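# Put the blue foam block, or else the box, in the tote

## Task

Check whether a blue foam block is lying on the floor of the room. If one is, place it in the tote beside the door. If not, place the cardboard box in that tote. The placed object must sit entirely within the tote, with nothing sticking out past its rim. It must stay there on its own after the robot lets go, not only because the robot holds it. The robot must not tip over or finish leaning.

## Robot and tools

Robot: a Hello Robot Stretch 3 with one arm. It has a two-wheel base 0.33 m long and 0.34 m wide, a lift that rides up a mast, and a telescoping arm that sticks out to the robot's right. Next come a wrist with yaw, pitch and roll, and a two-finger gripper. The base cannot slide sideways, so you move the gripper along the robot's forward axis by driving. Turns pivot about the point between the drive wheels, 0.05 m behind the front edge. Stowed (arm in, wrist folded), the wrist pokes out 0.06 m on the right and a turn sweeps a 0.28 m radius. An unfolded, level gripper reaches beyond that circle. Loose objects may occasionally get nudged by an outside push.

Frames: the base frame has its origin on the floor between the drive wheels, with x forward, y to the left and z up. The odometry frame is the base frame where the scene began. hand_pose is reported in the base frame, at the point where closed fingertips meet. With all wrist joints at 0, its x points up, its y back toward the mast and its z rearward.

execute_actions takes "actions", a list run in order. An empty list only reports. Each action may have "robot", "steps" (an integer 1 to 450, at 30 steps per second, default 1) and "until". An action with only "steps" just waits. "robot" is one of three things: a single command; a list of up to 8 commands and {"pause_s": s} items (s at most 15) run one after another; or {"stop": true}, which brakes everything and clears the queue. A command holds "base", "joints" and/or "contact_limits".

"base" holds exactly one key. translate_m is a distance in metres from where the base is when the command begins, positive forward, magnitude at most 1. rotate_rad is an on-the-spot turn in radians, positive to the left (counter-clockwise from above), magnitude at most 3.2. Both are offsets, not poses.

"joints" maps joint names to absolute targets, one number each. Joints left out keep their current goals.
- lift_m: arm height on the mast, 0 to 1.1 m.
- arm_m: extension, 0 to 0.52 m.
- wrist_yaw_rad: -1.345 to 4.42. 0 points along the arm, positive swings toward the front, 3.0 is folded over the base.
- wrist_pitch_rad: -1.57 to 0.451. 0 is level, negative tips the fingers down.
- wrist_roll_rad: -2.911 to 2.911. At 0 the fingers sit level, side by side.
- gripper_m: -0.089 to 0.179, larger is wider. The true fingertip gap is about 0.007 less when nearly shut and about 0.025 less when fully open. It is zero below 0.007.
- head_pan_rad: -3.953 to 1.73. 0 is forward, positive is left, -1.57 faces along the arm.
- head_tilt_rad: -1.53 to 0.419. Negative looks down.
The head_camera and nav_camera both turn with the head; wrist_camera rides on the gripper.

"contact_limits": {"arm_m": e}, with e an effort percentage from 1 to 100, used together with an arm_m goal. The arm halts with contact_stop when its effort reaches about e (about -e while retracting). Smaller is gentler, but a value too small stops it immediately. The limit holds until arm_m's next command and is trimmed to a maximum.

Motions keep running across actions and while you think. A new command acts at once: named joints retarget, and what remains of an older queue is discarded. A goal too close to brake for will overshoot and return. Within a queue, the next command waits until the previous one ends "done" ("off_target" is also accepted for base and gripper). Other endings drop the rest, and a "dropped:" line says why. An invalid or out-of-range value rejects the entire call, and nothing in it runs.

"until" ends an action early once all its conditions hold. Under "robot", give [op, number] with =, !=, <, <=, >, >=, compared at printed precision (3 decimals; 4 for translate_m and rotate_rad). Or give a status word or ["!=", "moving"]. Fields include readings, *_goal, *_status, base_status, refusals, queue and queue_left. {"robot": {"status": "ended"}} fires once nothing is moving and no queue runs. {"any": {"status": "ended"}} fires at the first motion to end. Avoid waiting for "=" on a reading, because "done" allows a tolerance.

zoom_image: camera is head_camera, nav_camera or wrist_camera, and region is [x0, y0, x1, y1] in pixels from the top-left, at most 504 by 504. finished_scene: pass scene (an integer). It ends the scene for good, so first let every motion finish.

Results give a single moment, plus one image per camera taken at the end of the call. base_status has a bracket showing distance done of the goal. The rest are: joint_goals, joint_status, measured_speeds, refusals/queue/queue_left, base_odometry and heading, turned_by_wheels and turned_by_imu (positive left), and base_tilt in degrees (forward and right are positive; there is an error of up to about 4). motor_effort is in percent with its peak in brackets. lidar_m has 12 sectors of 30 degrees, counter-clockwise from straight ahead, at 0.17 m height. wrist_depth_mm and head_depth_mm are 7x7 grids, and the head grid is sideways. Status words: done, moving, off_target (held away and still pushing), contact_stop (that joint goes slack), time_out, stopped, not_commanded, and torque_fault (a wrist servo is limp for 10 s and refuses goals). "robot.on_its_own" reports goals the robot changed itself, slack or off joints, efforts out of their rest range, and tilt. "refused:" lists goals that were rejected.

Speed: the base drives fast only when lift_m < 0.30, arm_m < 0.03 and wrist_yaw_rad > 2.54. Otherwise it is limited to 0.10 m/s and 0.63 rad/s.

Gripper: close to a value below the object's width to grasp, and open at least 0.02 above the touch value to release. Neither the reading nor "done" proves you are holding something. Overly hard squeezes get weakened and may slip.

Self-collision: fold or unfold the wrist only with lift_m between 0.32 and 0.95, wrist_pitch_rad -0.4 and roll near 0. Once folded, the lift may drop to 0.25. With yaw below -0.4, keep pitch at -0.5 or lower.

Avoid: arm pushes against rigid things with the gripper above about 0.45 m, a second push after a contact_stop, driving while gripping or pushing something fixed, and snagging furniture, especially when reversing. All of these can tip the robot. If it leans, reverse the last move in small steps, free the gripper, and lower lift_m to about 0.2. Also avoid drops, slams, hard hits and long wrist strain.

Each tool is called after "Emit:" by a JSON object that holds its "op" and its "data".

## Session

Emit:
{"op": "execute_actions", "data": {"actions": []}}

Scene clock: 0.00 s.
robot.base_odometry: x=+0.000 y=+0.000 heading=+0.000 (m, m, rad; robot's odometry frame)
robot.turned_by_wheels: +0.000 (rad since the last result)
robot.turned_by_imu: +0.000 (rad since the last result)
robot.base_tilt: forward=+1.1 right=+0.5 (deg)
robot.lidar_m: 0.90 0.90 1.08 1.29 1.54 0.94 0.84 0.84 1.00 1.86 2.18 1.02
robot.head_depth_mm: 924 922 918 923 926 926 928 / 905 902 904 903 906 908 906 / 886 881 887 887 889 889 890 / 866 865 865 869 867 871 870 / 848 848 848 850 852 855 853 / 831 831 834 834 834 837 835 / 814 816 816 818 820 820 822
robot.base_status: not_commanded
robot.joint_positions: lift_m=+0.307 arm_m=+0.002 wrist_yaw_rad=+2.973 wrist_pitch_rad=-0.331 wrist_roll_rad=+0.011 gripper_m=+0.037 head_pan_rad=-0.002 head_tilt_rad=+0.003
robot.joint_goals: lift_m=+0.307 arm_m=+0.002 wrist_yaw_rad=+2.973 wrist_pitch_rad=-0.331 wrist_roll_rad=+0.011 gripper_m=+0.037 head_pan_rad=-0.002 head_tilt_rad=+0.003
robot.joint_status: lift_m=not_commanded arm_m=not_commanded wrist_yaw_rad=not_commanded wrist_pitch_rad=not_commanded wrist_roll_rad=not_commanded gripper_m=not_commanded head_pan_rad=not_commanded head_tilt_rad=not_commanded
robot.measured_speeds: translate_m=+0.000 rotate_rad=+0.000 lift_m=+0.000 arm_m=+0.000 wrist_yaw_rad=+0.000 wrist_pitch_rad=+0.000 wrist_roll_rad=+0.000 head_pan_rad=+0.000 head_tilt_rad=+0.000
robot: refusals=0 queue=idle queue_left=0
robot.motor_effort: left_wheel=+0 right_wheel=+1 lift_m=+23 arm_m=+0 wrist_yaw_rad=+0 wrist_pitch_rad=+6 wrist_roll_rad=+0 gripper_m=+0 head_pan_rad=+0 head_tilt_rad=+2 (%)
robot.hand_pose: x=+0.0180 y=+0.0841 z=+0.3398 quat_wxyz=(+0.175, +0.708, +0.057, +0.681) (m; robot's base frame)
robot.wrist_depth_mm: - - - - - 963 769 / - - - - - - 776 / - - - - - - 807 / 837 825 816 827 808 812 769 / 654 656 - 657 683 658 658 / 546 551 - 549 527 550 547 / 470 480 - - 466 468 473
pictures: head_camera (sideways: a quarter turn clockwise sets it upright), nav_camera (sideways: a quarter turn counterclockwise sets it upright), wrist_camera
Images, in order (width x height): head_camera 896x504, nav_camera 672x504, wrist_camera 644x364.

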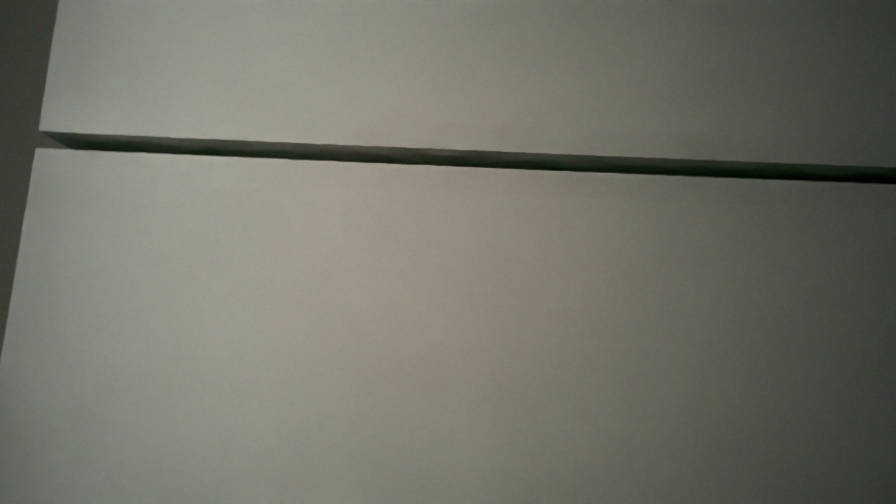

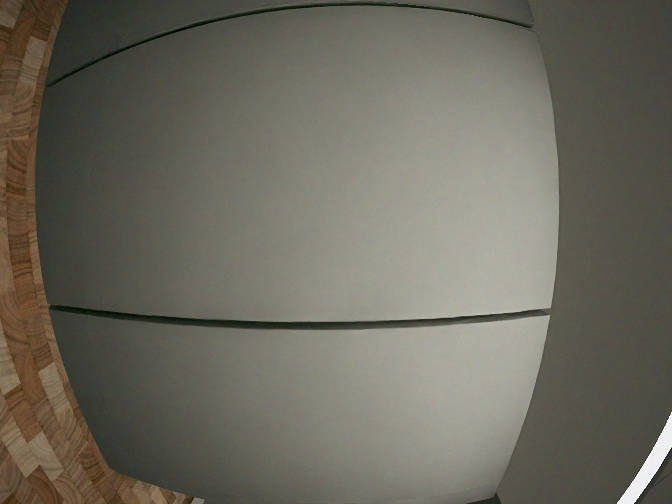

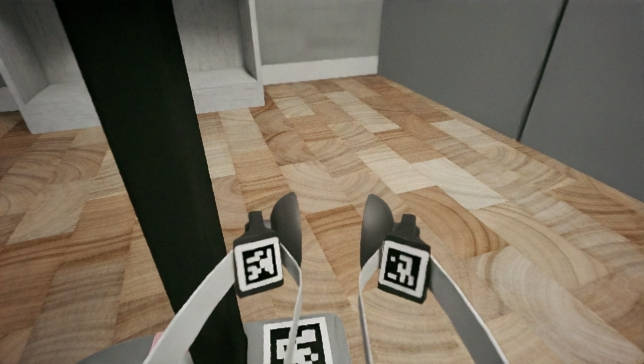

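Look around with the head.

Emit:
{"op": "execute_actions", "data": {"actions": [{"robot":{"joints":{"head_pan_rad":-1.57,"head_tilt_rad":-0.5}},"steps":200,"until":{"robot":{"status":"ended"}}}]}}

Emit:
{"op": "execute_actions", "data": {"actions": [{"robot":{"joints":{"head_pan_rad":-3.1,"head_tilt_rad":-0.5}},"steps":200,"until":{"robot":{"status":"ended"}}}]}}

Emit:
{"op": "execute_actions", "data": {"actions": [{"robot":{"joints":{"head_pan_rad":1.57,"head_tilt_rad":-0.5}},"steps":300,"until":{"robot":{"status":"ended"}}}]}}

Scene clock: 1.93 s.
robot.base_odometry: x=+0.000 y=+0.000 heading=+0.000 (m, m, rad; robot's odometry frame)
robot.turned_by_wheels: +0.000 (rad since the last result)
robot.turned_by_imu: +0.000 (rad since the last result)
robot.base_tilt: forward=+1.0 right=+0.6 (deg)
robot.lidar_m: 0.90 0.90 1.08 1.29 1.54 0.94 0.84 0.84 1.00 1.85 2.18 1.02
robot.head_depth_mm: 1634 1658 1696 1732 1766 1587 1303 / 1902 2040 2198 2270 2017 1576 1303 / 1871 2062 2264 2483 1946 1572 1301 / 1833 2007 2225 2420 1930 1568 1293 / 1817 1972 2173 2360 1994 1560 1287 / 1784 1955 2136 2337 1980 1557 1285 / 1767 1921 2095 2307 1989 1559 1286
robot.base_status: not_commanded
robot.joint_positions: lift_m=+0.307 arm_m=+0.002 wrist_yaw_rad=+2.973 wrist_pitch_rad=-0.331 wrist_roll_rad=+0.011 gripper_m=+0.037 head_pan_rad=-1.563 head_tilt_rad=-0.493
robot.joint_goals: lift_m=+0.307 arm_m=+0.002 wrist_yaw_rad=+2.973 wrist_pitch_rad=-0.331 wrist_roll_rad=+0.011 gripper_m=+0.037 head_pan_rad=-1.570 head_tilt_rad=-0.500
robot.joint_status: lift_m=not_commanded arm_m=not_commanded wrist_yaw_rad=not_commanded wrist_pitch_rad=not_commanded wrist_roll_rad=not_commanded gripper_m=not_commanded head_pan_rad=done head_tilt_rad=done
robot.measured_speeds: translate_m=+0.000 rotate_rad=+0.000 lift_m=+0.000 arm_m=+0.000 wrist_yaw_rad=+0.000 wrist_pitch_rad=+0.000 wrist_roll_rad=+0.000 head_pan_rad=+0.000 head_tilt_rad=+0.000
robot: refusals=0 queue=done queue_left=0
robot.motor_effort: left_wheel=+0(0) right_wheel=+0(1) lift_m=+24(23) arm_m=+0(0) wrist_yaw_rad=+0(0) wrist_pitch_rad=+6(7) wrist_roll_rad=+0(0) gripper_m=-1(1) head_pan_rad=-4(44) head_tilt_rad=-2(23) (%)
robot.hand_pose: x=+0.0180 y=+0.0841 z=+0.3398 quat_wxyz=(+0.175, +0.708, +0.057, +0.681) (m; robot's base frame)
robot.wrist_depth_mm: - - - - - 980 763 / - - - - - - 782 / - - - - - - 793 / 826 792 829 836 818 830 783 / 666 656 - 667 688 662 638 / 552 550 - 548 531 556 554 / 472 483 - - 467 466 471
pictures: head_camera (sideways: a quarter turn clockwise sets it upright), nav_camera (sideways: a quarter turn counterclockwise sets it upright), wrist_camera
Images, in order (width x height): head_camera 896x504, nav_camera 672x504, wrist_camera 644x364.

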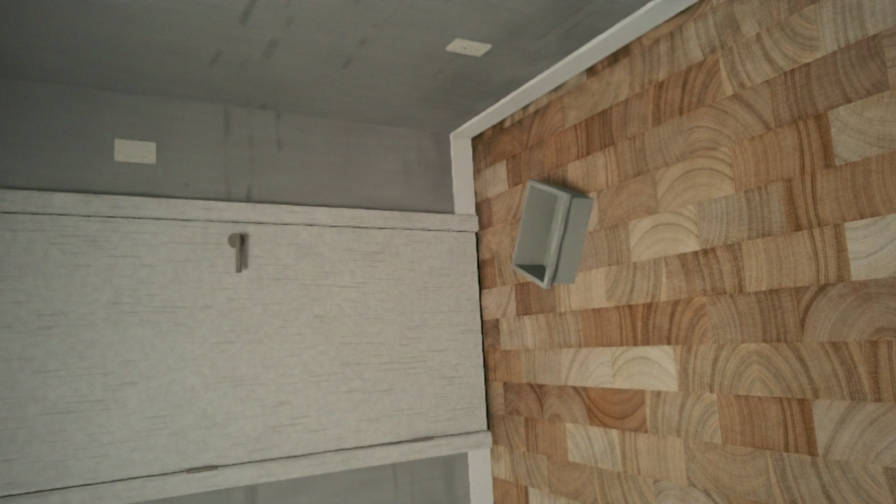

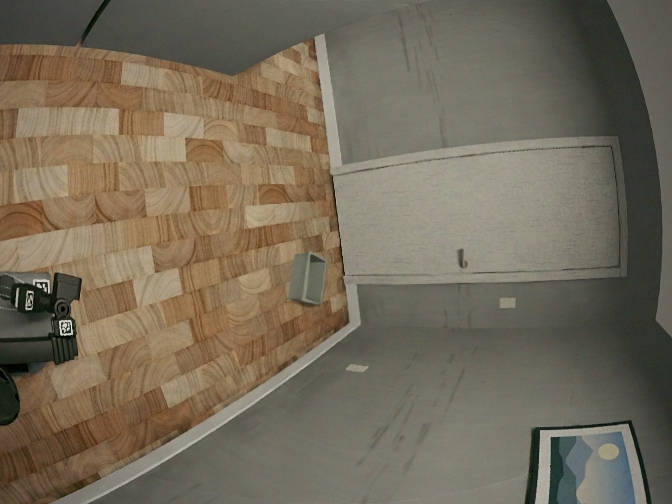

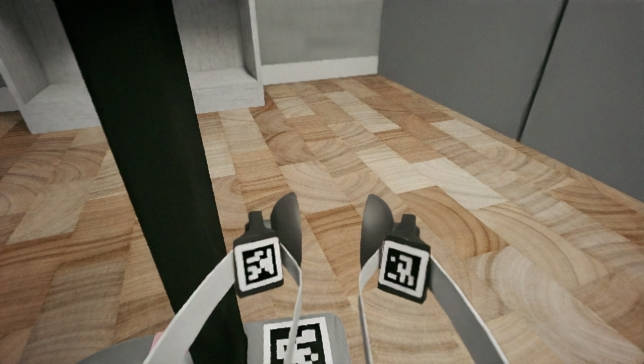

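Scene clock: 3.27 s.
robot.base_odometry: x=+0.000 y=+0.000 heading=+0.000 (m, m, rad; robot's odometry frame)
robot.turned_by_wheels: +0.000 (rad since the last result)
robot.turned_by_imu: +0.000 (rad since the last result)
robot.base_tilt: forward=+1.2 right=+0.4 (deg)
robot.lidar_m: 0.90 0.90 1.08 1.29 1.53 0.94 0.83 0.84 1.00 1.86 2.18 1.02
robot.head_depth_mm: 709 774 852 952 1078 1232 1299 / 701 765 841 936 1057 1211 1303 / 693 753 830 921 1041 1189 1295 / 687 746 819 911 1023 1165 1263 / 678 739 810 898 1003 1144 1260 / 670 728 801 885 992 1122 1241 / 664 720 790 875 977 1105 1231
robot.base_status: not_commanded
robot.joint_positions: lift_m=+0.307 arm_m=+0.002 wrist_yaw_rad=+2.973 wrist_pitch_rad=-0.331 wrist_roll_rad=+0.011 gripper_m=+0.037 head_pan_rad=-3.093 head_tilt_rad=-0.494
robot.joint_goals: lift_m=+0.307 arm_m=+0.002 wrist_yaw_rad=+2.973 wrist_pitch_rad=-0.331 wrist_roll_rad=+0.011 gripper_m=+0.037 head_pan_rad=-3.100 head_tilt_rad=-0.500
robot.joint_status: lift_m=not_commanded arm_m=not_commanded wrist_yaw_rad=not_commanded wrist_pitch_rad=not_commanded wrist_roll_rad=not_commanded gripper_m=not_commanded head_pan_rad=done head_tilt_rad=done
robot.measured_speeds: translate_m=+0.000 rotate_rad=+0.000 lift_m=+0.000 arm_m=+0.000 wrist_yaw_rad=+0.000 wrist_pitch_rad=+0.000 wrist_roll_rad=+0.000 head_pan_rad=+0.000 head_tilt_rad=+0.000
robot: refusals=0 queue=done queue_left=0
robot.motor_effort: left_wheel=+0(0) right_wheel=+1(0) lift_m=+23(25) arm_m=+0(1) wrist_yaw_rad=+0(1) wrist_pitch_rad=+6(7) wrist_roll_rad=+0(0) gripper_m=+0(0) head_pan_rad=-4(43) head_tilt_rad=-1(1) (%)
robot.hand_pose: x=+0.0180 y=+0.0841 z=+0.3398 quat_wxyz=(+0.175, +0.708, +0.057, +0.681) (m; robot's base frame)
robot.wrist_depth_mm: - - - - - 975 757 / - - - - - - 784 / - - - - - - 805 / 833 792 816 807 822 817 778 / 665 664 - 659 686 657 655 / 546 554 - 550 531 547 544 / 470 489 - - 468 469 470
pictures: head_camera (sideways: a quarter turn clockwise sets it upright), nav_camera (sideways: a quarter turn counterclockwise sets it upright), wrist_camera
Images, in order (width x height): head_camera 896x504, nav_camera 672x504, wrist_camera 644x364.

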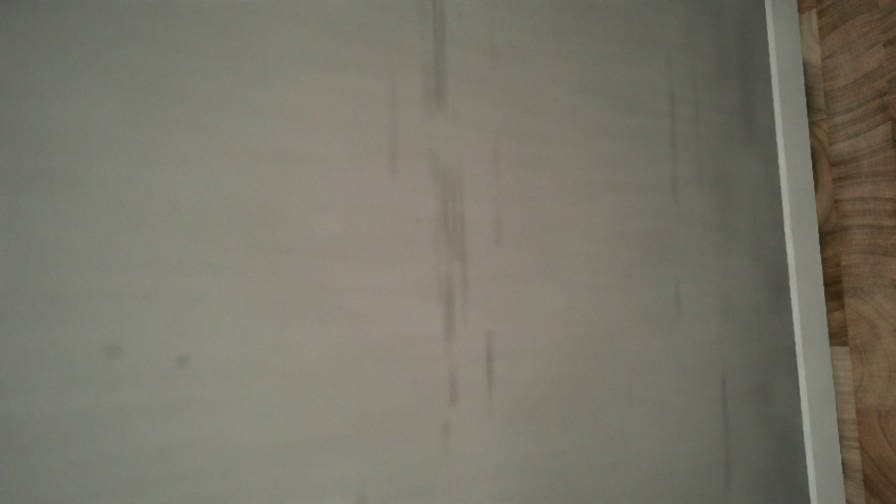

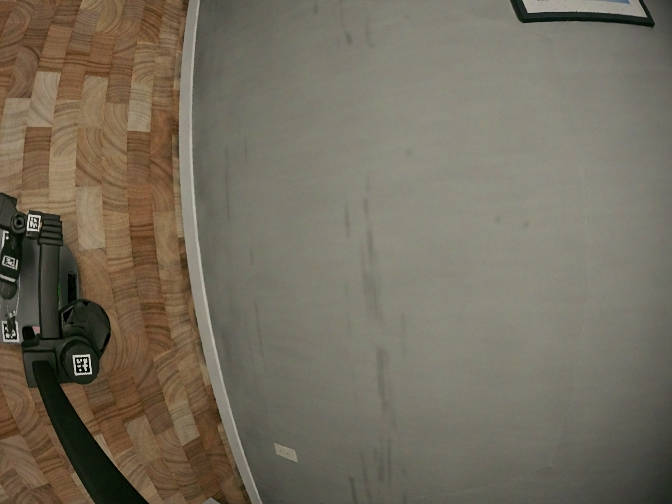

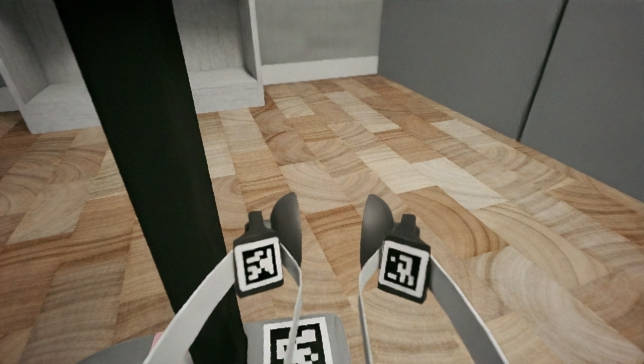

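Scene clock: 6.07 s.
robot.base_odometry: x=+0.000 y=+0.000 heading=+0.000 (m, m, rad; robot's odometry frame)
robot.turned_by_wheels: +0.000 (rad since the last result)
robot.turned_by_imu: +0.000 (rad since the last result)
robot.base_tilt: forward=+1.1 right=+0.5 (deg)
robot.lidar_m: 0.90 0.90 1.08 1.28 1.53 0.94 0.84 0.84 1.00 1.85 2.18 1.02
robot.head_depth_mm: 1405 1539 1660 1800 1821 1582 1306 / 1377 1507 1661 1854 1981 1575 1304 / 1355 1476 1627 1811 1931 1562 1293 / 1337 1451 1558 1718 1849 1562 1294 / 1315 1399 1513 1623 1788 1554 1288 / 1288 1366 1495 1591 1755 1558 1287 / 1279 1346 1455 1560 1738 1559 1322
robot.base_status: not_commanded
robot.joint_positions: lift_m=+0.307 arm_m=+0.002 wrist_yaw_rad=+2.973 wrist_pitch_rad=-0.331 wrist_roll_rad=+0.011 gripper_m=+0.037 head_pan_rad=+1.563 head_tilt_rad=-0.494
robot.joint_goals: lift_m=+0.307 arm_m=+0.002 wrist_yaw_rad=+2.973 wrist_pitch_rad=-0.331 wrist_roll_rad=+0.011 gripper_m=+0.037 head_pan_rad=+1.570 head_tilt_rad=-0.500
robot.joint_status: lift_m=not_commanded arm_m=not_commanded wrist_yaw_rad=not_commanded wrist_pitch_rad=not_commanded wrist_roll_rad=not_commanded gripper_m=not_commanded head_pan_rad=done head_tilt_rad=done
robot.measured_speeds: translate_m=+0.000 rotate_rad=+0.000 lift_m=+0.000 arm_m=+0.000 wrist_yaw_rad=+0.000 wrist_pitch_rad=+0.000 wrist_roll_rad=+0.000 head_pan_rad=+0.000 head_tilt_rad=+0.000
robot: refusals=0 queue=done queue_left=0
robot.motor_effort: left_wheel=+0(0) right_wheel=+0(1) lift_m=+24(23) arm_m=+0(0) wrist_yaw_rad=-1(0) wrist_pitch_rad=+6(6) wrist_roll_rad=+0(0) gripper_m=+0(1) head_pan_rad=+4(43) head_tilt_rad=-2(2) (%)
robot.hand_pose: x=+0.0180 y=+0.0841 z=+0.3398 quat_wxyz=(+0.175, +0.708, +0.057, +0.681) (m; robot's base frame)
robot.wrist_depth_mm: - - - - - 998 756 / - - - - - - 788 / - - - - - - 794 / 817 820 834 822 826 827 797 / 665 652 - 654 684 659 656 / 552 551 - 545 530 548 541 / 468 482 - - 470 471 468
pictures: head_camera (sideways: a quarter turn clockwise sets it upright), nav_camera (sideways: a quarter turn counterclockwise sets it upright), wrist_camera
Images, in order (width x height): head_camera 896x504, nav_camera 672x504, wrist_camera 644x364.

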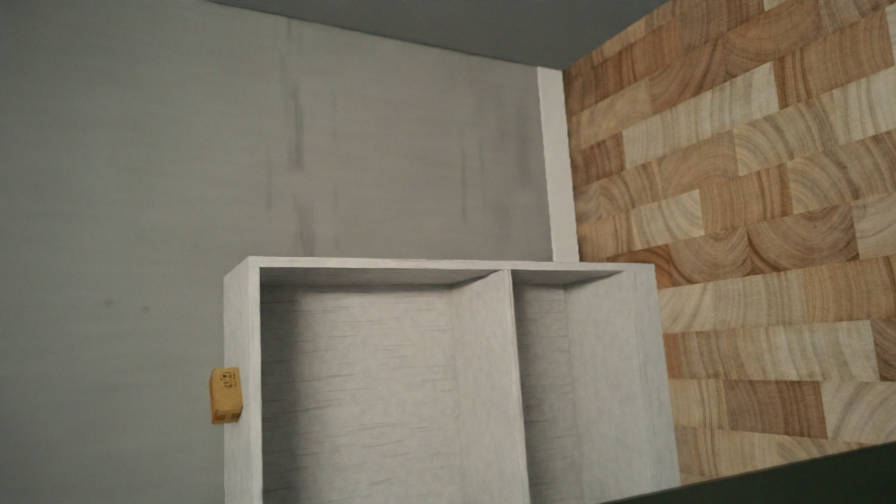

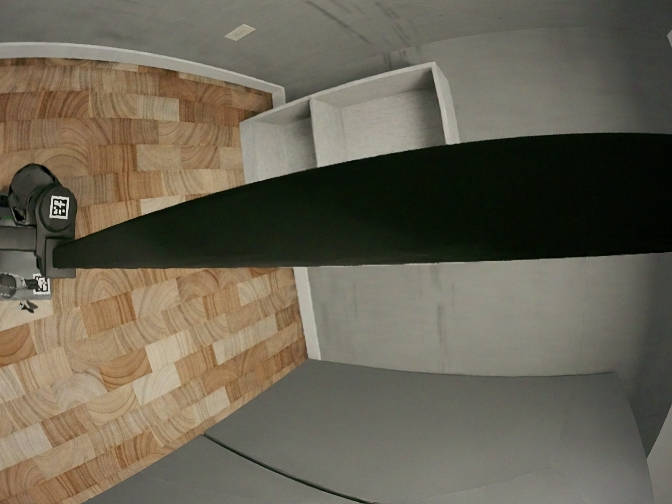

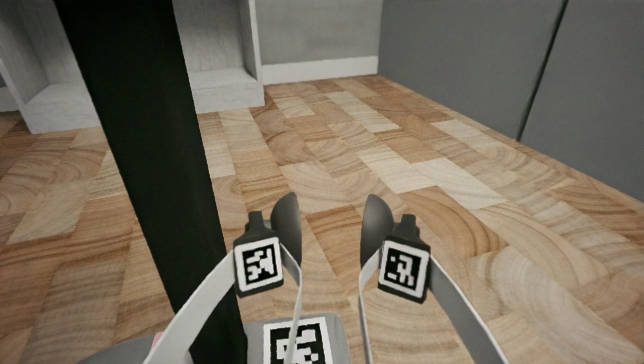

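Emit:
{"op": "execute_actions", "data": {"actions": [{"robot":{"joints":{"head_pan_rad":-0.8,"head_tilt_rad":-0.9}},"steps":300,"until":{"robot":{"status":"ended"}}}]}}

Emit:
{"op": "execute_actions", "data": {"actions": [{"robot":{"joints":{"head_pan_rad":-3.9,"head_tilt_rad":-0.9}},"steps":300,"until":{"robot":{"status":"ended"}}}]}}

Scene clock: 8.23 s.
robot.base_odometry: x=+0.000 y=+0.000 heading=+0.000 (m, m, rad; robot's odometry frame)
robot.turned_by_wheels: +0.000 (rad since the last result)
robot.turned_by_imu: +0.000 (rad since the last result)
robot.base_tilt: forward=+1.1 right=+0.5 (deg)
robot.lidar_m: 0.90 0.90 1.07 1.29 1.53 0.94 0.84 0.84 1.00 1.85 2.18 1.01
robot.head_depth_mm: 1973 2224 1969 1657 1413 1245 1111 / 2110 2324 1972 1649 1416 1245 1125 / 2238 2403 1974 1654 1417 1244 1124 / 2277 2288 1866 1657 1423 1241 1107 / 1192 1364 1579 1647 1413 1239 1109 / 1059 1190 1360 1543 1407 1246 1110 / 956 1055 1186 1362 1415 1248 1108
robot.base_status: not_commanded
robot.joint_positions: lift_m=+0.307 arm_m=+0.002 wrist_yaw_rad=+2.973 wrist_pitch_rad=-0.331 wrist_roll_rad=+0.011 gripper_m=+0.037 head_pan_rad=-0.793 head_tilt_rad=-0.889
robot.joint_goals: lift_m=+0.307 arm_m=+0.002 wrist_yaw_rad=+2.973 wrist_pitch_rad=-0.331 wrist_roll_rad=+0.011 gripper_m=+0.037 head_pan_rad=-0.800 head_tilt_rad=-0.900
robot.joint_status: lift_m=not_commanded arm_m=not_commanded wrist_yaw_rad=not_commanded wrist_pitch_rad=not_commanded wrist_roll_rad=not_commanded gripper_m=not_commanded head_pan_rad=done head_tilt_rad=done
robot.measured_speeds: translate_m=+0.000 rotate_rad=+0.000 lift_m=+0.000 arm_m=+0.000 wrist_yaw_rad=+0.000 wrist_pitch_rad=+0.000 wrist_roll_rad=+0.000 head_pan_rad=+0.000 head_tilt_rad=+0.000
robot: refusals=0 queue=done queue_left=0
robot.motor_effort: left_wheel=+0(0) right_wheel=+1(0) lift_m=+24(23) arm_m=+0(0) wrist_yaw_rad=+0(0) wrist_pitch_rad=+6(6) wrist_roll_rad=+0(0) gripper_m=+0(0) head_pan_rad=-4(41) head_tilt_rad=-4(23) (%)
robot.hand_pose: x=+0.0180 y=+0.0841 z=+0.3398 quat_wxyz=(+0.175, +0.708, +0.057, +0.681) (m; robot's base frame)
robot.wrist_depth_mm: - - - - - 969 756 / - - - - - - 772 / - - - - - - 812 / 813 786 816 834 830 829 771 / 664 667 - 654 681 657 655 / 551 548 - 546 528 552 548 / 468 480 - - 472 463 467
pictures: head_camera (sideways: a quarter turn clockwise sets it upright), nav_camera (sideways: a quarter turn counterclockwise sets it upright), wrist_camera
Images, in order (width x height): head_camera 896x504, nav_camera 672x504, wrist_camera 644x364.

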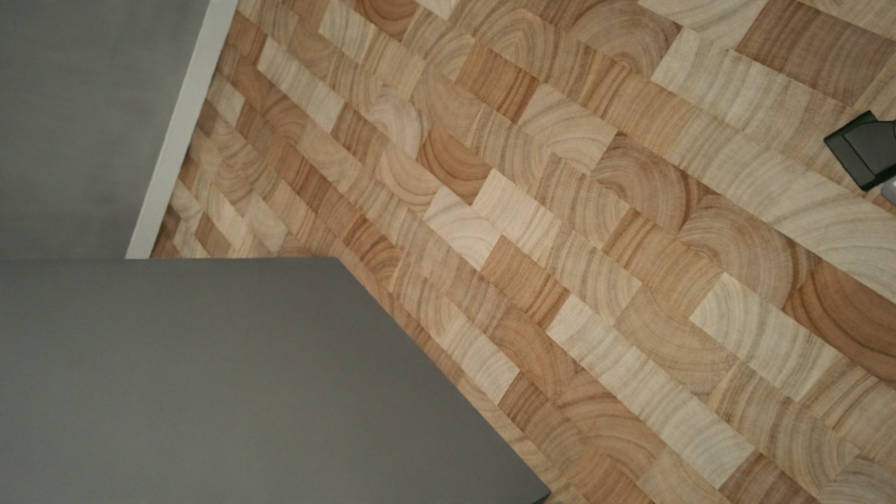

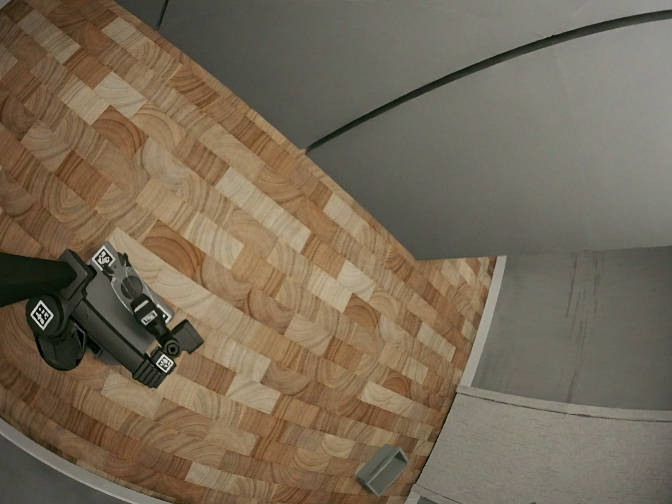

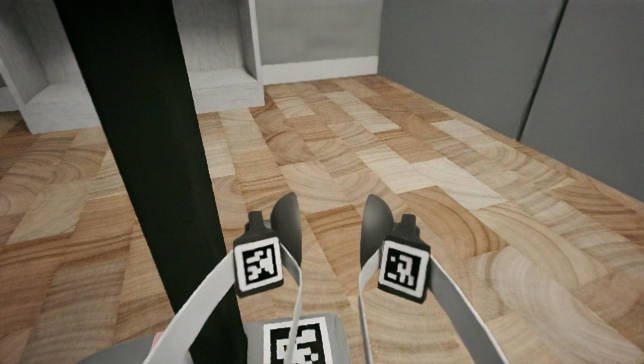

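Scene clock: 10.30 s.
robot.base_odometry: x=+0.000 y=+0.000 heading=+0.000 (m, m, rad; robot's odometry frame)
robot.turned_by_wheels: +0.000 (rad since the last result)
robot.turned_by_imu: +0.000 (rad since the last result)
robot.base_tilt: forward=+1.1 right=+0.5 (deg)
robot.lidar_m: 0.90 0.90 1.08 1.29 1.53 0.94 0.84 0.84 1.00 1.86 2.18 1.01
robot.head_depth_mm: - - - - - 1245 1107 / 1501 1701 1761 - - 1200 1108 / 1391 1653 1892 1638 1428 1258 - / 1206 1407 1687 1651 1417 1263 - / 1068 1220 1431 1578 1422 1265 - / 957 1077 1239 1441 1421 1244 1110 / 869 966 1090 1249 1365 1246 1107
robot.base_status: not_commanded
robot.joint_positions: lift_m=+0.307 arm_m=+0.002 wrist_yaw_rad=+2.973 wrist_pitch_rad=-0.331 wrist_roll_rad=+0.011 gripper_m=+0.037 head_pan_rad=-3.893 head_tilt_rad=-0.889
robot.joint_goals: lift_m=+0.307 arm_m=+0.002 wrist_yaw_rad=+2.973 wrist_pitch_rad=-0.331 wrist_roll_rad=+0.011 gripper_m=+0.037 head_pan_rad=-3.900 head_tilt_rad=-0.900
robot.joint_status: lift_m=not_commanded arm_m=not_commanded wrist_yaw_rad=not_commanded wrist_pitch_rad=not_commanded wrist_roll_rad=not_commanded gripper_m=not_commanded head_pan_rad=done head_tilt_rad=done
robot.measured_speeds: translate_m=+0.000 rotate_rad=+0.000 lift_m=+0.000 arm_m=+0.000 wrist_yaw_rad=+0.000 wrist_pitch_rad=+0.000 wrist_roll_rad=+0.000 head_pan_rad=+0.000 head_tilt_rad=+0.000
robot: refusals=0 queue=done queue_left=0
robot.motor_effort: left_wheel=+0(0) right_wheel=+0(0) lift_m=+24(23) arm_m=+0(0) wrist_yaw_rad=+0(0) wrist_pitch_rad=+6(6) wrist_roll_rad=+0(0) gripper_m=+0(0) head_pan_rad=-4(44) head_tilt_rad=-4(4) (%)
robot.hand_pose: x=+0.0180 y=+0.0841 z=+0.3398 quat_wxyz=(+0.175, +0.708, +0.057, +0.681) (m; robot's base frame)
robot.wrist_depth_mm: - - - - - 970 775 / - - - - - - 772 / - - - - - - 795 / 828 814 848 824 830 821 773 / 653 663 - 665 692 655 647 / 551 553 - 556 532 548 546 / 473 489 - - 468 467 473
pictures: head_camera (sideways: a quarter turn clockwise sets it upright), nav_camera (sideways: a quarter turn counterclockwise sets it upright), wrist_camera
Images, in order (width x height): head_camera 896x504, nav_camera 672x504, wrist_camera 644x364.

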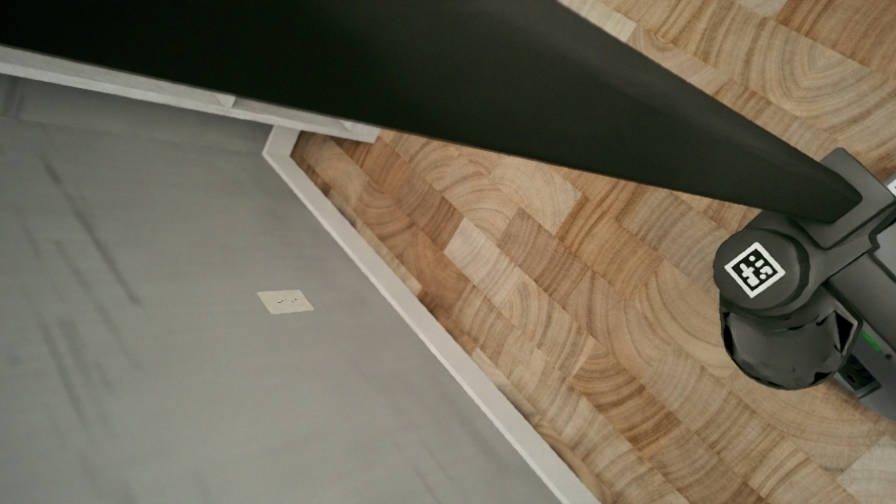

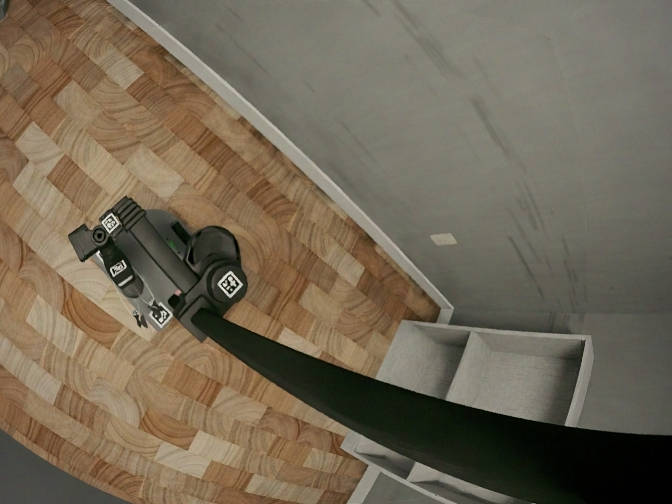

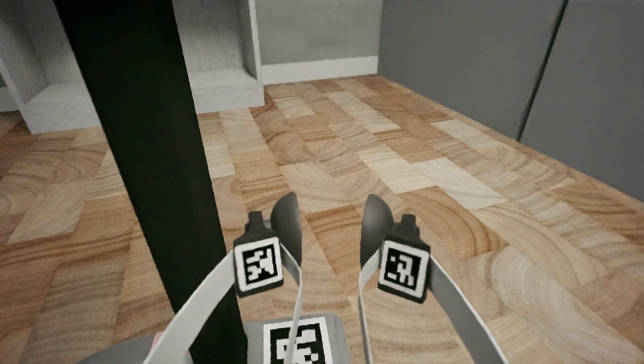

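Emit:
{"op": "execute_actions", "data": {"actions": [{"robot":[{"joints":{"lift_m":0.26,"head_pan_rad":1.3,"head_tilt_rad":-0.8},"base":{"rotate_rad":-1.2}},{"base":{"translate_m":1.0}}],"steps":450,"until":{"robot":{"status":"ended"}}}]}}

Scene clock: 18.87 s.
robot.base_odometry: x=+0.362 y=-0.932 heading=-1.200 (m, m, rad; robot's odometry frame)
robot.turned_by_wheels: -1.200 (rad since the last result)
robot.turned_by_imu: -1.215 (rad since the last result)
robot.base_tilt: forward=+1.0 right=+0.5 (deg)
robot.lidar_m: 1.18 1.32 0.75 0.74 0.81 1.27 2.26 1.23 1.00 1.00 1.10 1.19
robot.head_depth_mm: 2904 2794 2226 1807 1495 1290 1132 / 624 730 2087 1791 1490 1287 1130 / 620 711 834 1014 1335 1287 1127 / 616 706 827 1000 1266 1289 1129 / 614 702 822 990 1256 1287 1127 / 609 696 814 982 1233 1278 1148 / 606 692 811 975 1217 1282 -
robot.base_status: done (translate_m +1.0000 of +1.0000)
robot.joint_positions: lift_m=+0.260 arm_m=+0.002 wrist_yaw_rad=+2.973 wrist_pitch_rad=-0.332 wrist_roll_rad=+0.011 gripper_m=+0.037 head_pan_rad=+1.293 head_tilt_rad=-0.803
robot.joint_goals: lift_m=+0.260 arm_m=+0.002 wrist_yaw_rad=+2.973 wrist_pitch_rad=-0.332 wrist_roll_rad=+0.011 gripper_m=+0.037 head_pan_rad=+1.300 head_tilt_rad=-0.800
robot.joint_status: lift_m=done arm_m=not_commanded wrist_yaw_rad=not_commanded wrist_pitch_rad=not_commanded wrist_roll_rad=not_commanded gripper_m=not_commanded head_pan_rad=done head_tilt_rad=done
robot.measured_speeds: translate_m=+0.000 rotate_rad=+0.000 lift_m=+0.000 arm_m=+0.000 wrist_yaw_rad=+0.000 wrist_pitch_rad=+0.000 wrist_roll_rad=+0.000 head_pan_rad=+0.000 head_tilt_rad=+0.000
robot: refusals=0 queue=done queue_left=0
robot.motor_effort: left_wheel=+1(9) right_wheel=-2(8) lift_m=+21(23) arm_m=+0(0) wrist_yaw_rad=-1(0) wrist_pitch_rad=+7(7) wrist_roll_rad=+0(0) gripper_m=+0(2) head_pan_rad=+4(42) head_tilt_rad=+2(11) (%)
robot.hand_pose: x=+0.0180 y=+0.0840 z=+0.2926 quat_wxyz=(+0.176, +0.708, +0.057, +0.681) (m; robot's base frame)
robot.wrist_depth_mm: 709 - 704 691 700 - - / 767 - 754 752 761 - - / 825 - 820 803 845 967 991 / 740 721 739 732 736 739 730 / 594 592 - 589 618 592 590 / 497 494 - 508 479 486 484 / 433 - - - 416 421 417
pictures: head_camera (sideways: a quarter turn clockwise sets it upright), nav_camera (sideways: a quarter turn counterclockwise sets it upright), wrist_camera
Images, in order (width x height): head_camera 896x504, nav_camera 672x504, wrist_camera 644x364.

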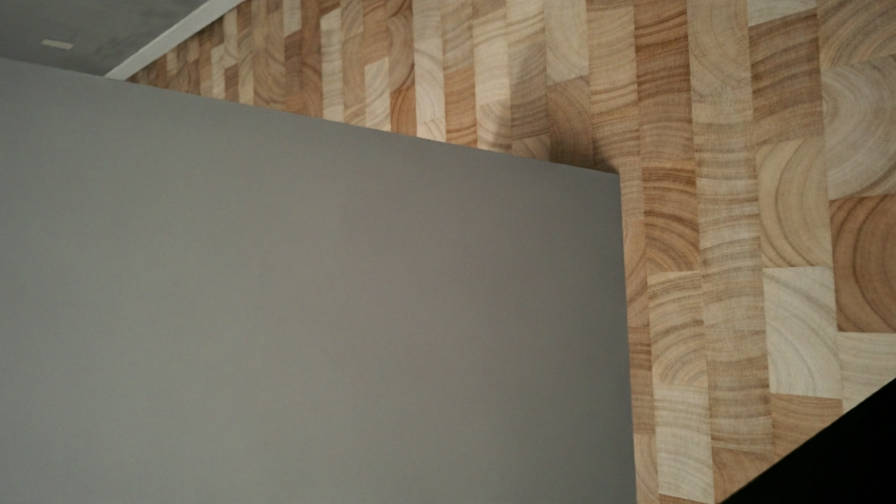

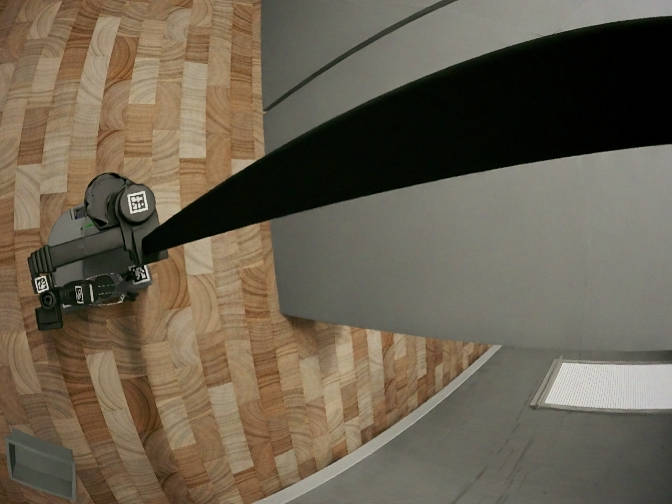

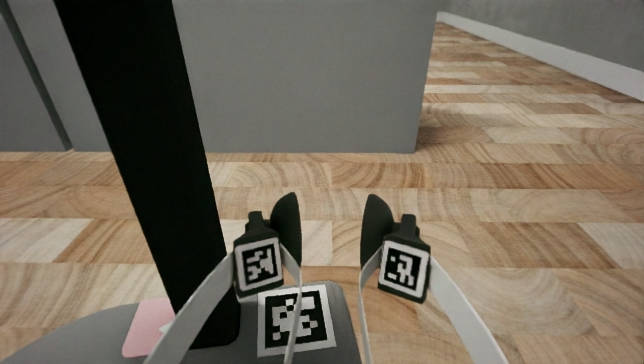

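The room extends beyond the partition. Drive further.

Emit:
{"op": "execute_actions", "data": {"actions": [{"robot":{"joints":{"head_pan_rad":1.4,"head_tilt_rad":-0.55},"base":{"translate_m":0.65}},"steps":450,"until":{"robot":{"status":"ended"}}}]}}

Scene clock: 23.07 s.
robot.base_odometry: x=+0.598 y=-1.538 heading=-1.200 (m, m, rad; robot's odometry frame)
robot.turned_by_wheels: +0.000 (rad since the last result)
robot.turned_by_imu: +0.001 (rad since the last result)
robot.base_tilt: forward=+1.0 right=+0.4 (deg)
robot.lidar_m: 0.53 0.61 0.95 1.01 0.88 1.09 2.70 1.36 1.11 1.11 0.66 0.54
robot.head_depth_mm: 1847 1797 1758 1722 1679 1466 1260 / 2943 2904 2784 2355 1861 1496 1252 / 3066 3373 3598 2438 1862 1493 1249 / 3097 3403 3648 2428 1859 1486 1248 / 3115 3312 3345 2447 1843 1486 1244 / 3113 3307 3545 2425 1838 1481 1236 / 3140 3363 3152 1155 1178 1204 1183
robot.base_status: done (translate_m +0.6500 of +0.6500)
robot.joint_positions: lift_m=+0.260 arm_m=+0.002 wrist_yaw_rad=+2.973 wrist_pitch_rad=-0.332 wrist_roll_rad=+0.011 gripper_m=+0.037 head_pan_rad=+1.393 head_tilt_rad=-0.557
robot.joint_goals: lift_m=+0.260 arm_m=+0.002 wrist_yaw_rad=+2.973 wrist_pitch_rad=-0.332 wrist_roll_rad=+0.011 gripper_m=+0.037 head_pan_rad=+1.400 head_tilt_rad=-0.550
robot.joint_status: lift_m=done arm_m=not_commanded wrist_yaw_rad=not_commanded wrist_pitch_rad=not_commanded wrist_roll_rad=not_commanded gripper_m=not_commanded head_pan_rad=done head_tilt_rad=done
robot.measured_speeds: translate_m=+0.000 rotate_rad=+0.000 lift_m=+0.000 arm_m=+0.000 wrist_yaw_rad=+0.000 wrist_pitch_rad=+0.000 wrist_roll_rad=+0.000 head_pan_rad=+0.000 head_tilt_rad=+0.000
robot: refusals=0 queue=done queue_left=0
robot.motor_effort: left_wheel=+2(8) right_wheel=-2(6) lift_m=+20(21) arm_m=+0(0) wrist_yaw_rad=+0(0) wrist_pitch_rad=+7(7) wrist_roll_rad=+1(0) gripper_m=-1(0) head_pan_rad=+4(15) head_tilt_rad=+3(17) (%)
robot.hand_pose: x=+0.0180 y=+0.0840 z=+0.2926 quat_wxyz=(+0.176, +0.708, +0.057, +0.681) (m; robot's base frame)
robot.wrist_depth_mm: 609 - - - - - 646 / 668 - - - - - 652 / 736 - - - - 897 657 / 730 710 732 740 731 733 635 / 590 591 - 586 605 583 580 / 494 493 - 506 469 489 490 / 437 - - - 422 422 420
pictures: head_camera (sideways: a quarter turn clockwise sets it upright), nav_camera (sideways: a quarter turn counterclockwise sets it upright), wrist_camera
Images, in order (width x height): head_camera 896x504, nav_camera 672x504, wrist_camera 644x364.

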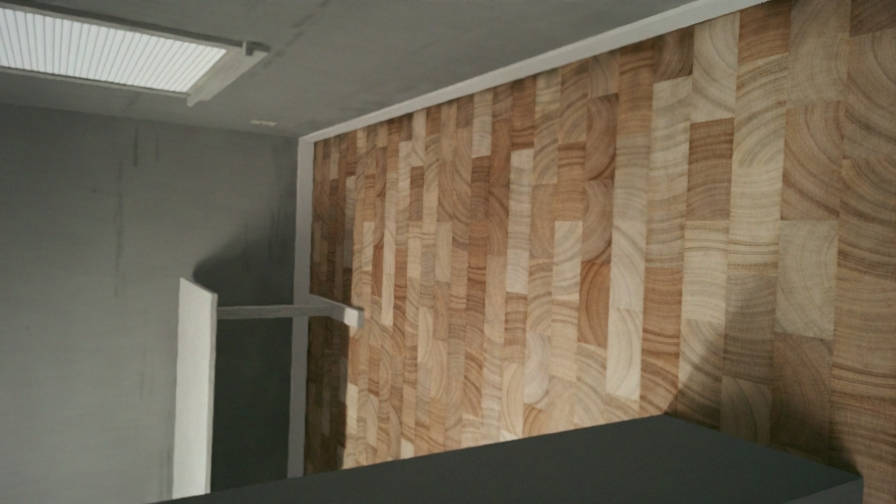

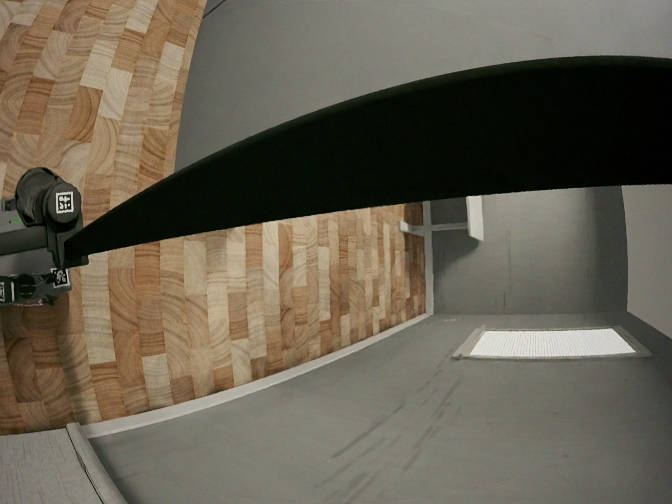

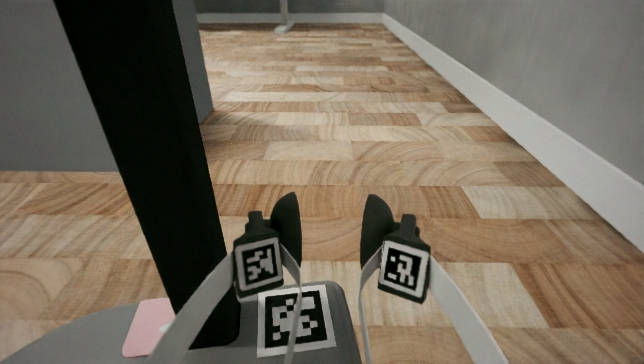

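Emit:
{"op": "execute_actions", "data": {"actions": [{"robot":[{"joints":{"head_pan_rad":1.3,"head_tilt_rad":-0.6},"base":{"rotate_rad":1.5}},{"base":{"translate_m":1.0}},{"base":{"translate_m":0.5}}],"steps":450,"until":{"robot":{"status":"ended"}}}]}}

Scene clock: 34.37 s.
robot.base_odometry: x=+2.031 y=-1.095 heading=+0.300 (m, m, rad; robot's odometry frame)
robot.turned_by_wheels: +1.500 (rad since the last result)
robot.turned_by_imu: +1.522 (rad since the last result)
robot.base_tilt: forward=+1.0 right=+0.4 (deg)
robot.lidar_m: 1.71 2.27 2.82 1.22 1.13 0.49 1.96 0.91 0.71 0.70 0.75 1.11
robot.head_depth_mm: 2715 2976 3222 2343 1790 1459 1232 / 2665 2924 3147 2325 1787 1453 1234 / 2651 2917 3140 2325 1791 1447 1227 / 2582 2888 3073 2296 1771 1450 1227 / 2578 2855 3110 2293 1768 1452 1224 / 2526 2783 2988 2288 1779 1440 1219 / 2437 2029 2104 2142 1714 1432 1222
robot.base_status: done (translate_m +0.5000 of +0.5000)
robot.joint_positions: lift_m=+0.260 arm_m=+0.002 wrist_yaw_rad=+2.973 wrist_pitch_rad=-0.332 wrist_roll_rad=+0.011 gripper_m=+0.037 head_pan_rad=+1.307 head_tilt_rad=-0.593
robot.joint_goals: lift_m=+0.260 arm_m=+0.002 wrist_yaw_rad=+2.973 wrist_pitch_rad=-0.332 wrist_roll_rad=+0.011 gripper_m=+0.037 head_pan_rad=+1.300 head_tilt_rad=-0.600
robot.joint_status: lift_m=done arm_m=not_commanded wrist_yaw_rad=not_commanded wrist_pitch_rad=not_commanded wrist_roll_rad=not_commanded gripper_m=not_commanded head_pan_rad=done head_tilt_rad=done
robot.measured_speeds: translate_m=+0.000 rotate_rad=+0.000 lift_m=+0.000 arm_m=+0.000 wrist_yaw_rad=+0.000 wrist_pitch_rad=+0.000 wrist_roll_rad=+0.000 head_pan_rad=+0.000 head_tilt_rad=+0.000
robot: refusals=0 queue=done queue_left=0
robot.motor_effort: left_wheel=-3(7) right_wheel=+3(13) lift_m=+21(21) arm_m=+0(0) wrist_yaw_rad=+0(0) wrist_pitch_rad=+7(7) wrist_roll_rad=+0(0) gripper_m=+0(1) head_pan_rad=-4(15) head_tilt_rad=-2(6) (%)
robot.hand_pose: x=+0.0180 y=+0.0840 z=+0.2926 quat_wxyz=(+0.176, +0.708, +0.057, +0.681) (m; robot's base frame)
robot.wrist_depth_mm: - - - - - - - / - - - - - - - / 801 - - - 968 980 984 / 598 662 751 732 727 738 714 / 527 595 - 591 616 580 588 / 472 495 - 505 474 485 487 / 434 - - - 414 417 421
pictures: head_camera (sideways: a quarter turn clockwise sets it upright), nav_camera (sideways: a quarter turn counterclockwise sets it upright), wrist_camera
Images, in order (width x height): head_camera 896x504, nav_camera 672x504, wrist_camera 644x364.

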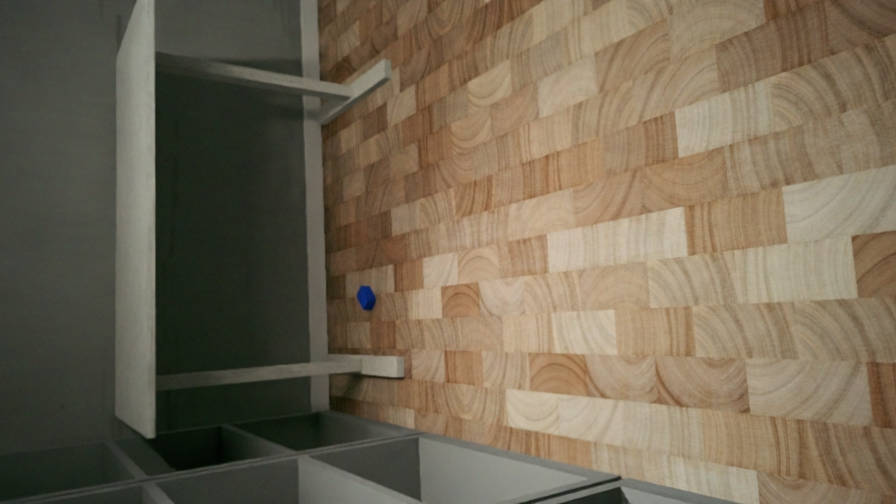

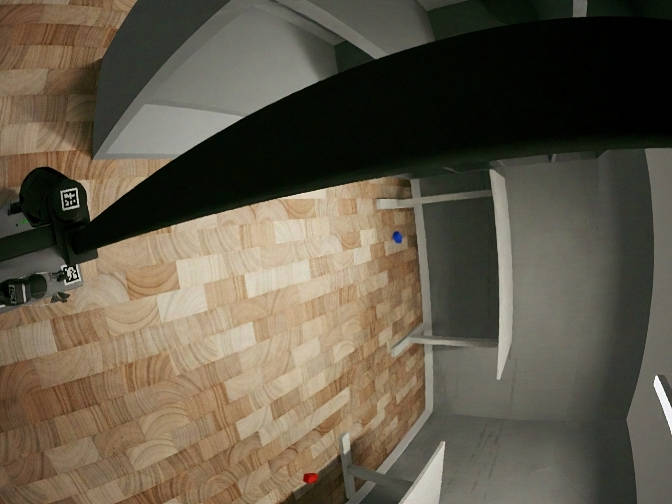

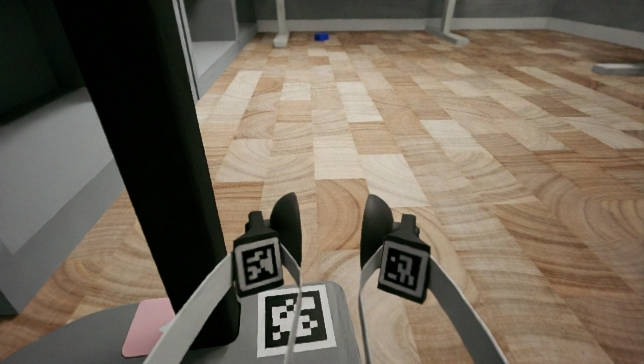

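Emit:
{"op": "execute_actions", "data": {"actions": [{"robot":[{"joints":{"head_pan_rad":-1.2,"head_tilt_rad":-1.0},"base":{"rotate_rad":1.146}},{"base":{"translate_m":1.0}},{"base":{"translate_m":0.94}},{"base":{"rotate_rad":1.95}}],"steps":450,"until":{"robot":{"status":"ended"}}}]}}

Scene clock: 49.73 s.
robot.base_odometry: x=+2.273 y=+0.830 heading=-2.887 (m, m, rad; robot's odometry frame)
robot.turned_by_wheels: +3.096 (rad since the last result)
robot.turned_by_imu: +3.140 (rad since the last result)
robot.base_tilt: forward=+1.0 right=+0.5 (deg)
robot.lidar_m: 1.16 1.20 1.86 2.55 2.07 1.14 1.55 1.63 0.88 1.23 1.09 1.06
robot.head_depth_mm: 645 532 1506 1524 1352 1210 1094 / 647 532 1614 1524 1349 1206 1120 / 648 532 1680 1523 1345 1226 - / 649 547 1729 1535 1353 1207 1115 / 651 562 1741 1535 1350 1213 1094 / 649 578 1563 1519 1349 1211 1096 / 651 1798 1682 1518 1353 1212 1100
robot.base_status: done (rotate_rad +1.9499 of +1.9500)
robot.joint_positions: lift_m=+0.260 arm_m=+0.002 wrist_yaw_rad=+2.973 wrist_pitch_rad=-0.332 wrist_roll_rad=+0.011 gripper_m=+0.037 head_pan_rad=-1.194 head_tilt_rad=-0.988
robot.joint_goals: lift_m=+0.260 arm_m=+0.002 wrist_yaw_rad=+2.973 wrist_pitch_rad=-0.332 wrist_roll_rad=+0.011 gripper_m=+0.037 head_pan_rad=-1.200 head_tilt_rad=-1.000
robot.joint_status: lift_m=done arm_m=not_commanded wrist_yaw_rad=not_commanded wrist_pitch_rad=not_commanded wrist_roll_rad=not_commanded gripper_m=not_commanded head_pan_rad=done head_tilt_rad=done
robot.measured_speeds: translate_m=+0.000 rotate_rad=+0.000 lift_m=+0.000 arm_m=+0.000 wrist_yaw_rad=+0.000 wrist_pitch_rad=+0.000 wrist_roll_rad=+0.000 head_pan_rad=+0.000 head_tilt_rad=+0.000
robot: refusals=0 queue=done queue_left=0
robot.motor_effort: left_wheel=-3(9) right_wheel=+3(13) lift_m=+21(20) arm_m=-1(1) wrist_yaw_rad=+0(0) wrist_pitch_rad=+7(7) wrist_roll_rad=+0(0) gripper_m=+0(0) head_pan_rad=-3(45) head_tilt_rad=-4(23) (%)
robot.hand_pose: x=+0.0180 y=+0.0839 z=+0.2926 quat_wxyz=(+0.176, +0.708, +0.057, +0.681) (m; robot's base frame)
robot.wrist_depth_mm: - - - - - - - / - - - - - - - / - - - - 993 964 984 / 736 711 733 735 733 738 729 / 593 584 - 585 617 585 579 / 497 494 - 512 474 487 488 / 432 - - - 421 420 418
pictures: head_camera (sideways: a quarter turn clockwise sets it upright), nav_camera (sideways: a quarter turn counterclockwise sets it upright), wrist_camera
Images, in order (width x height): head_camera 896x504, nav_camera 672x504, wrist_camera 644x364.

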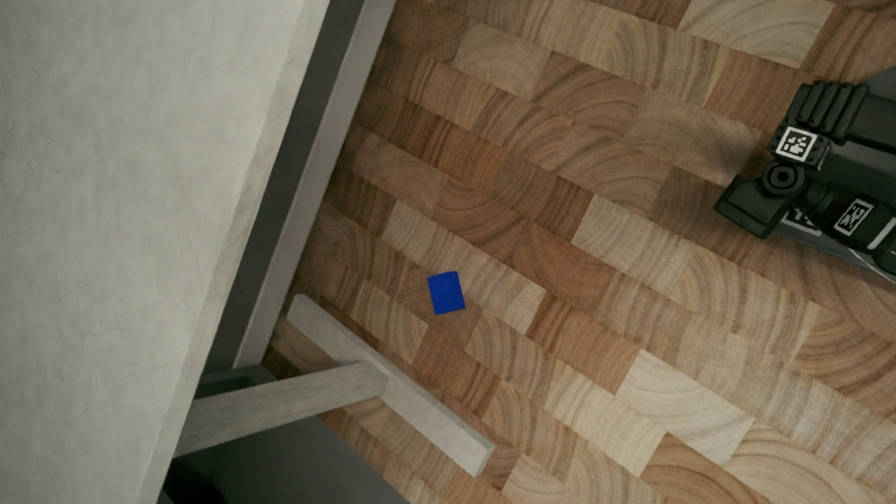

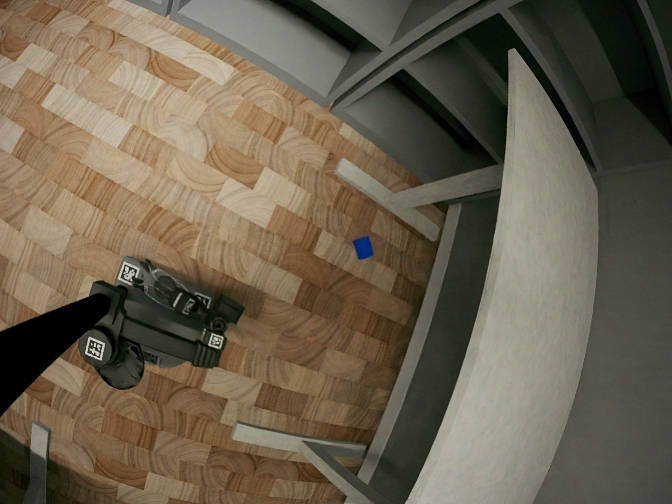

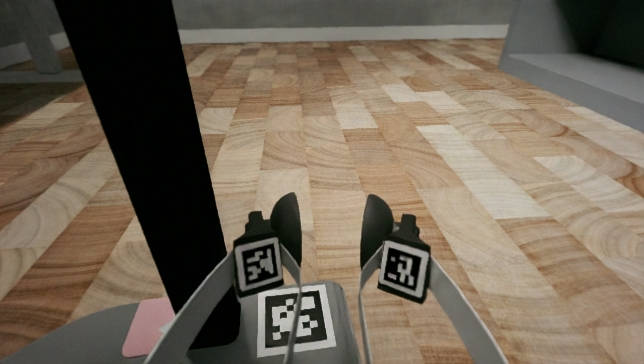

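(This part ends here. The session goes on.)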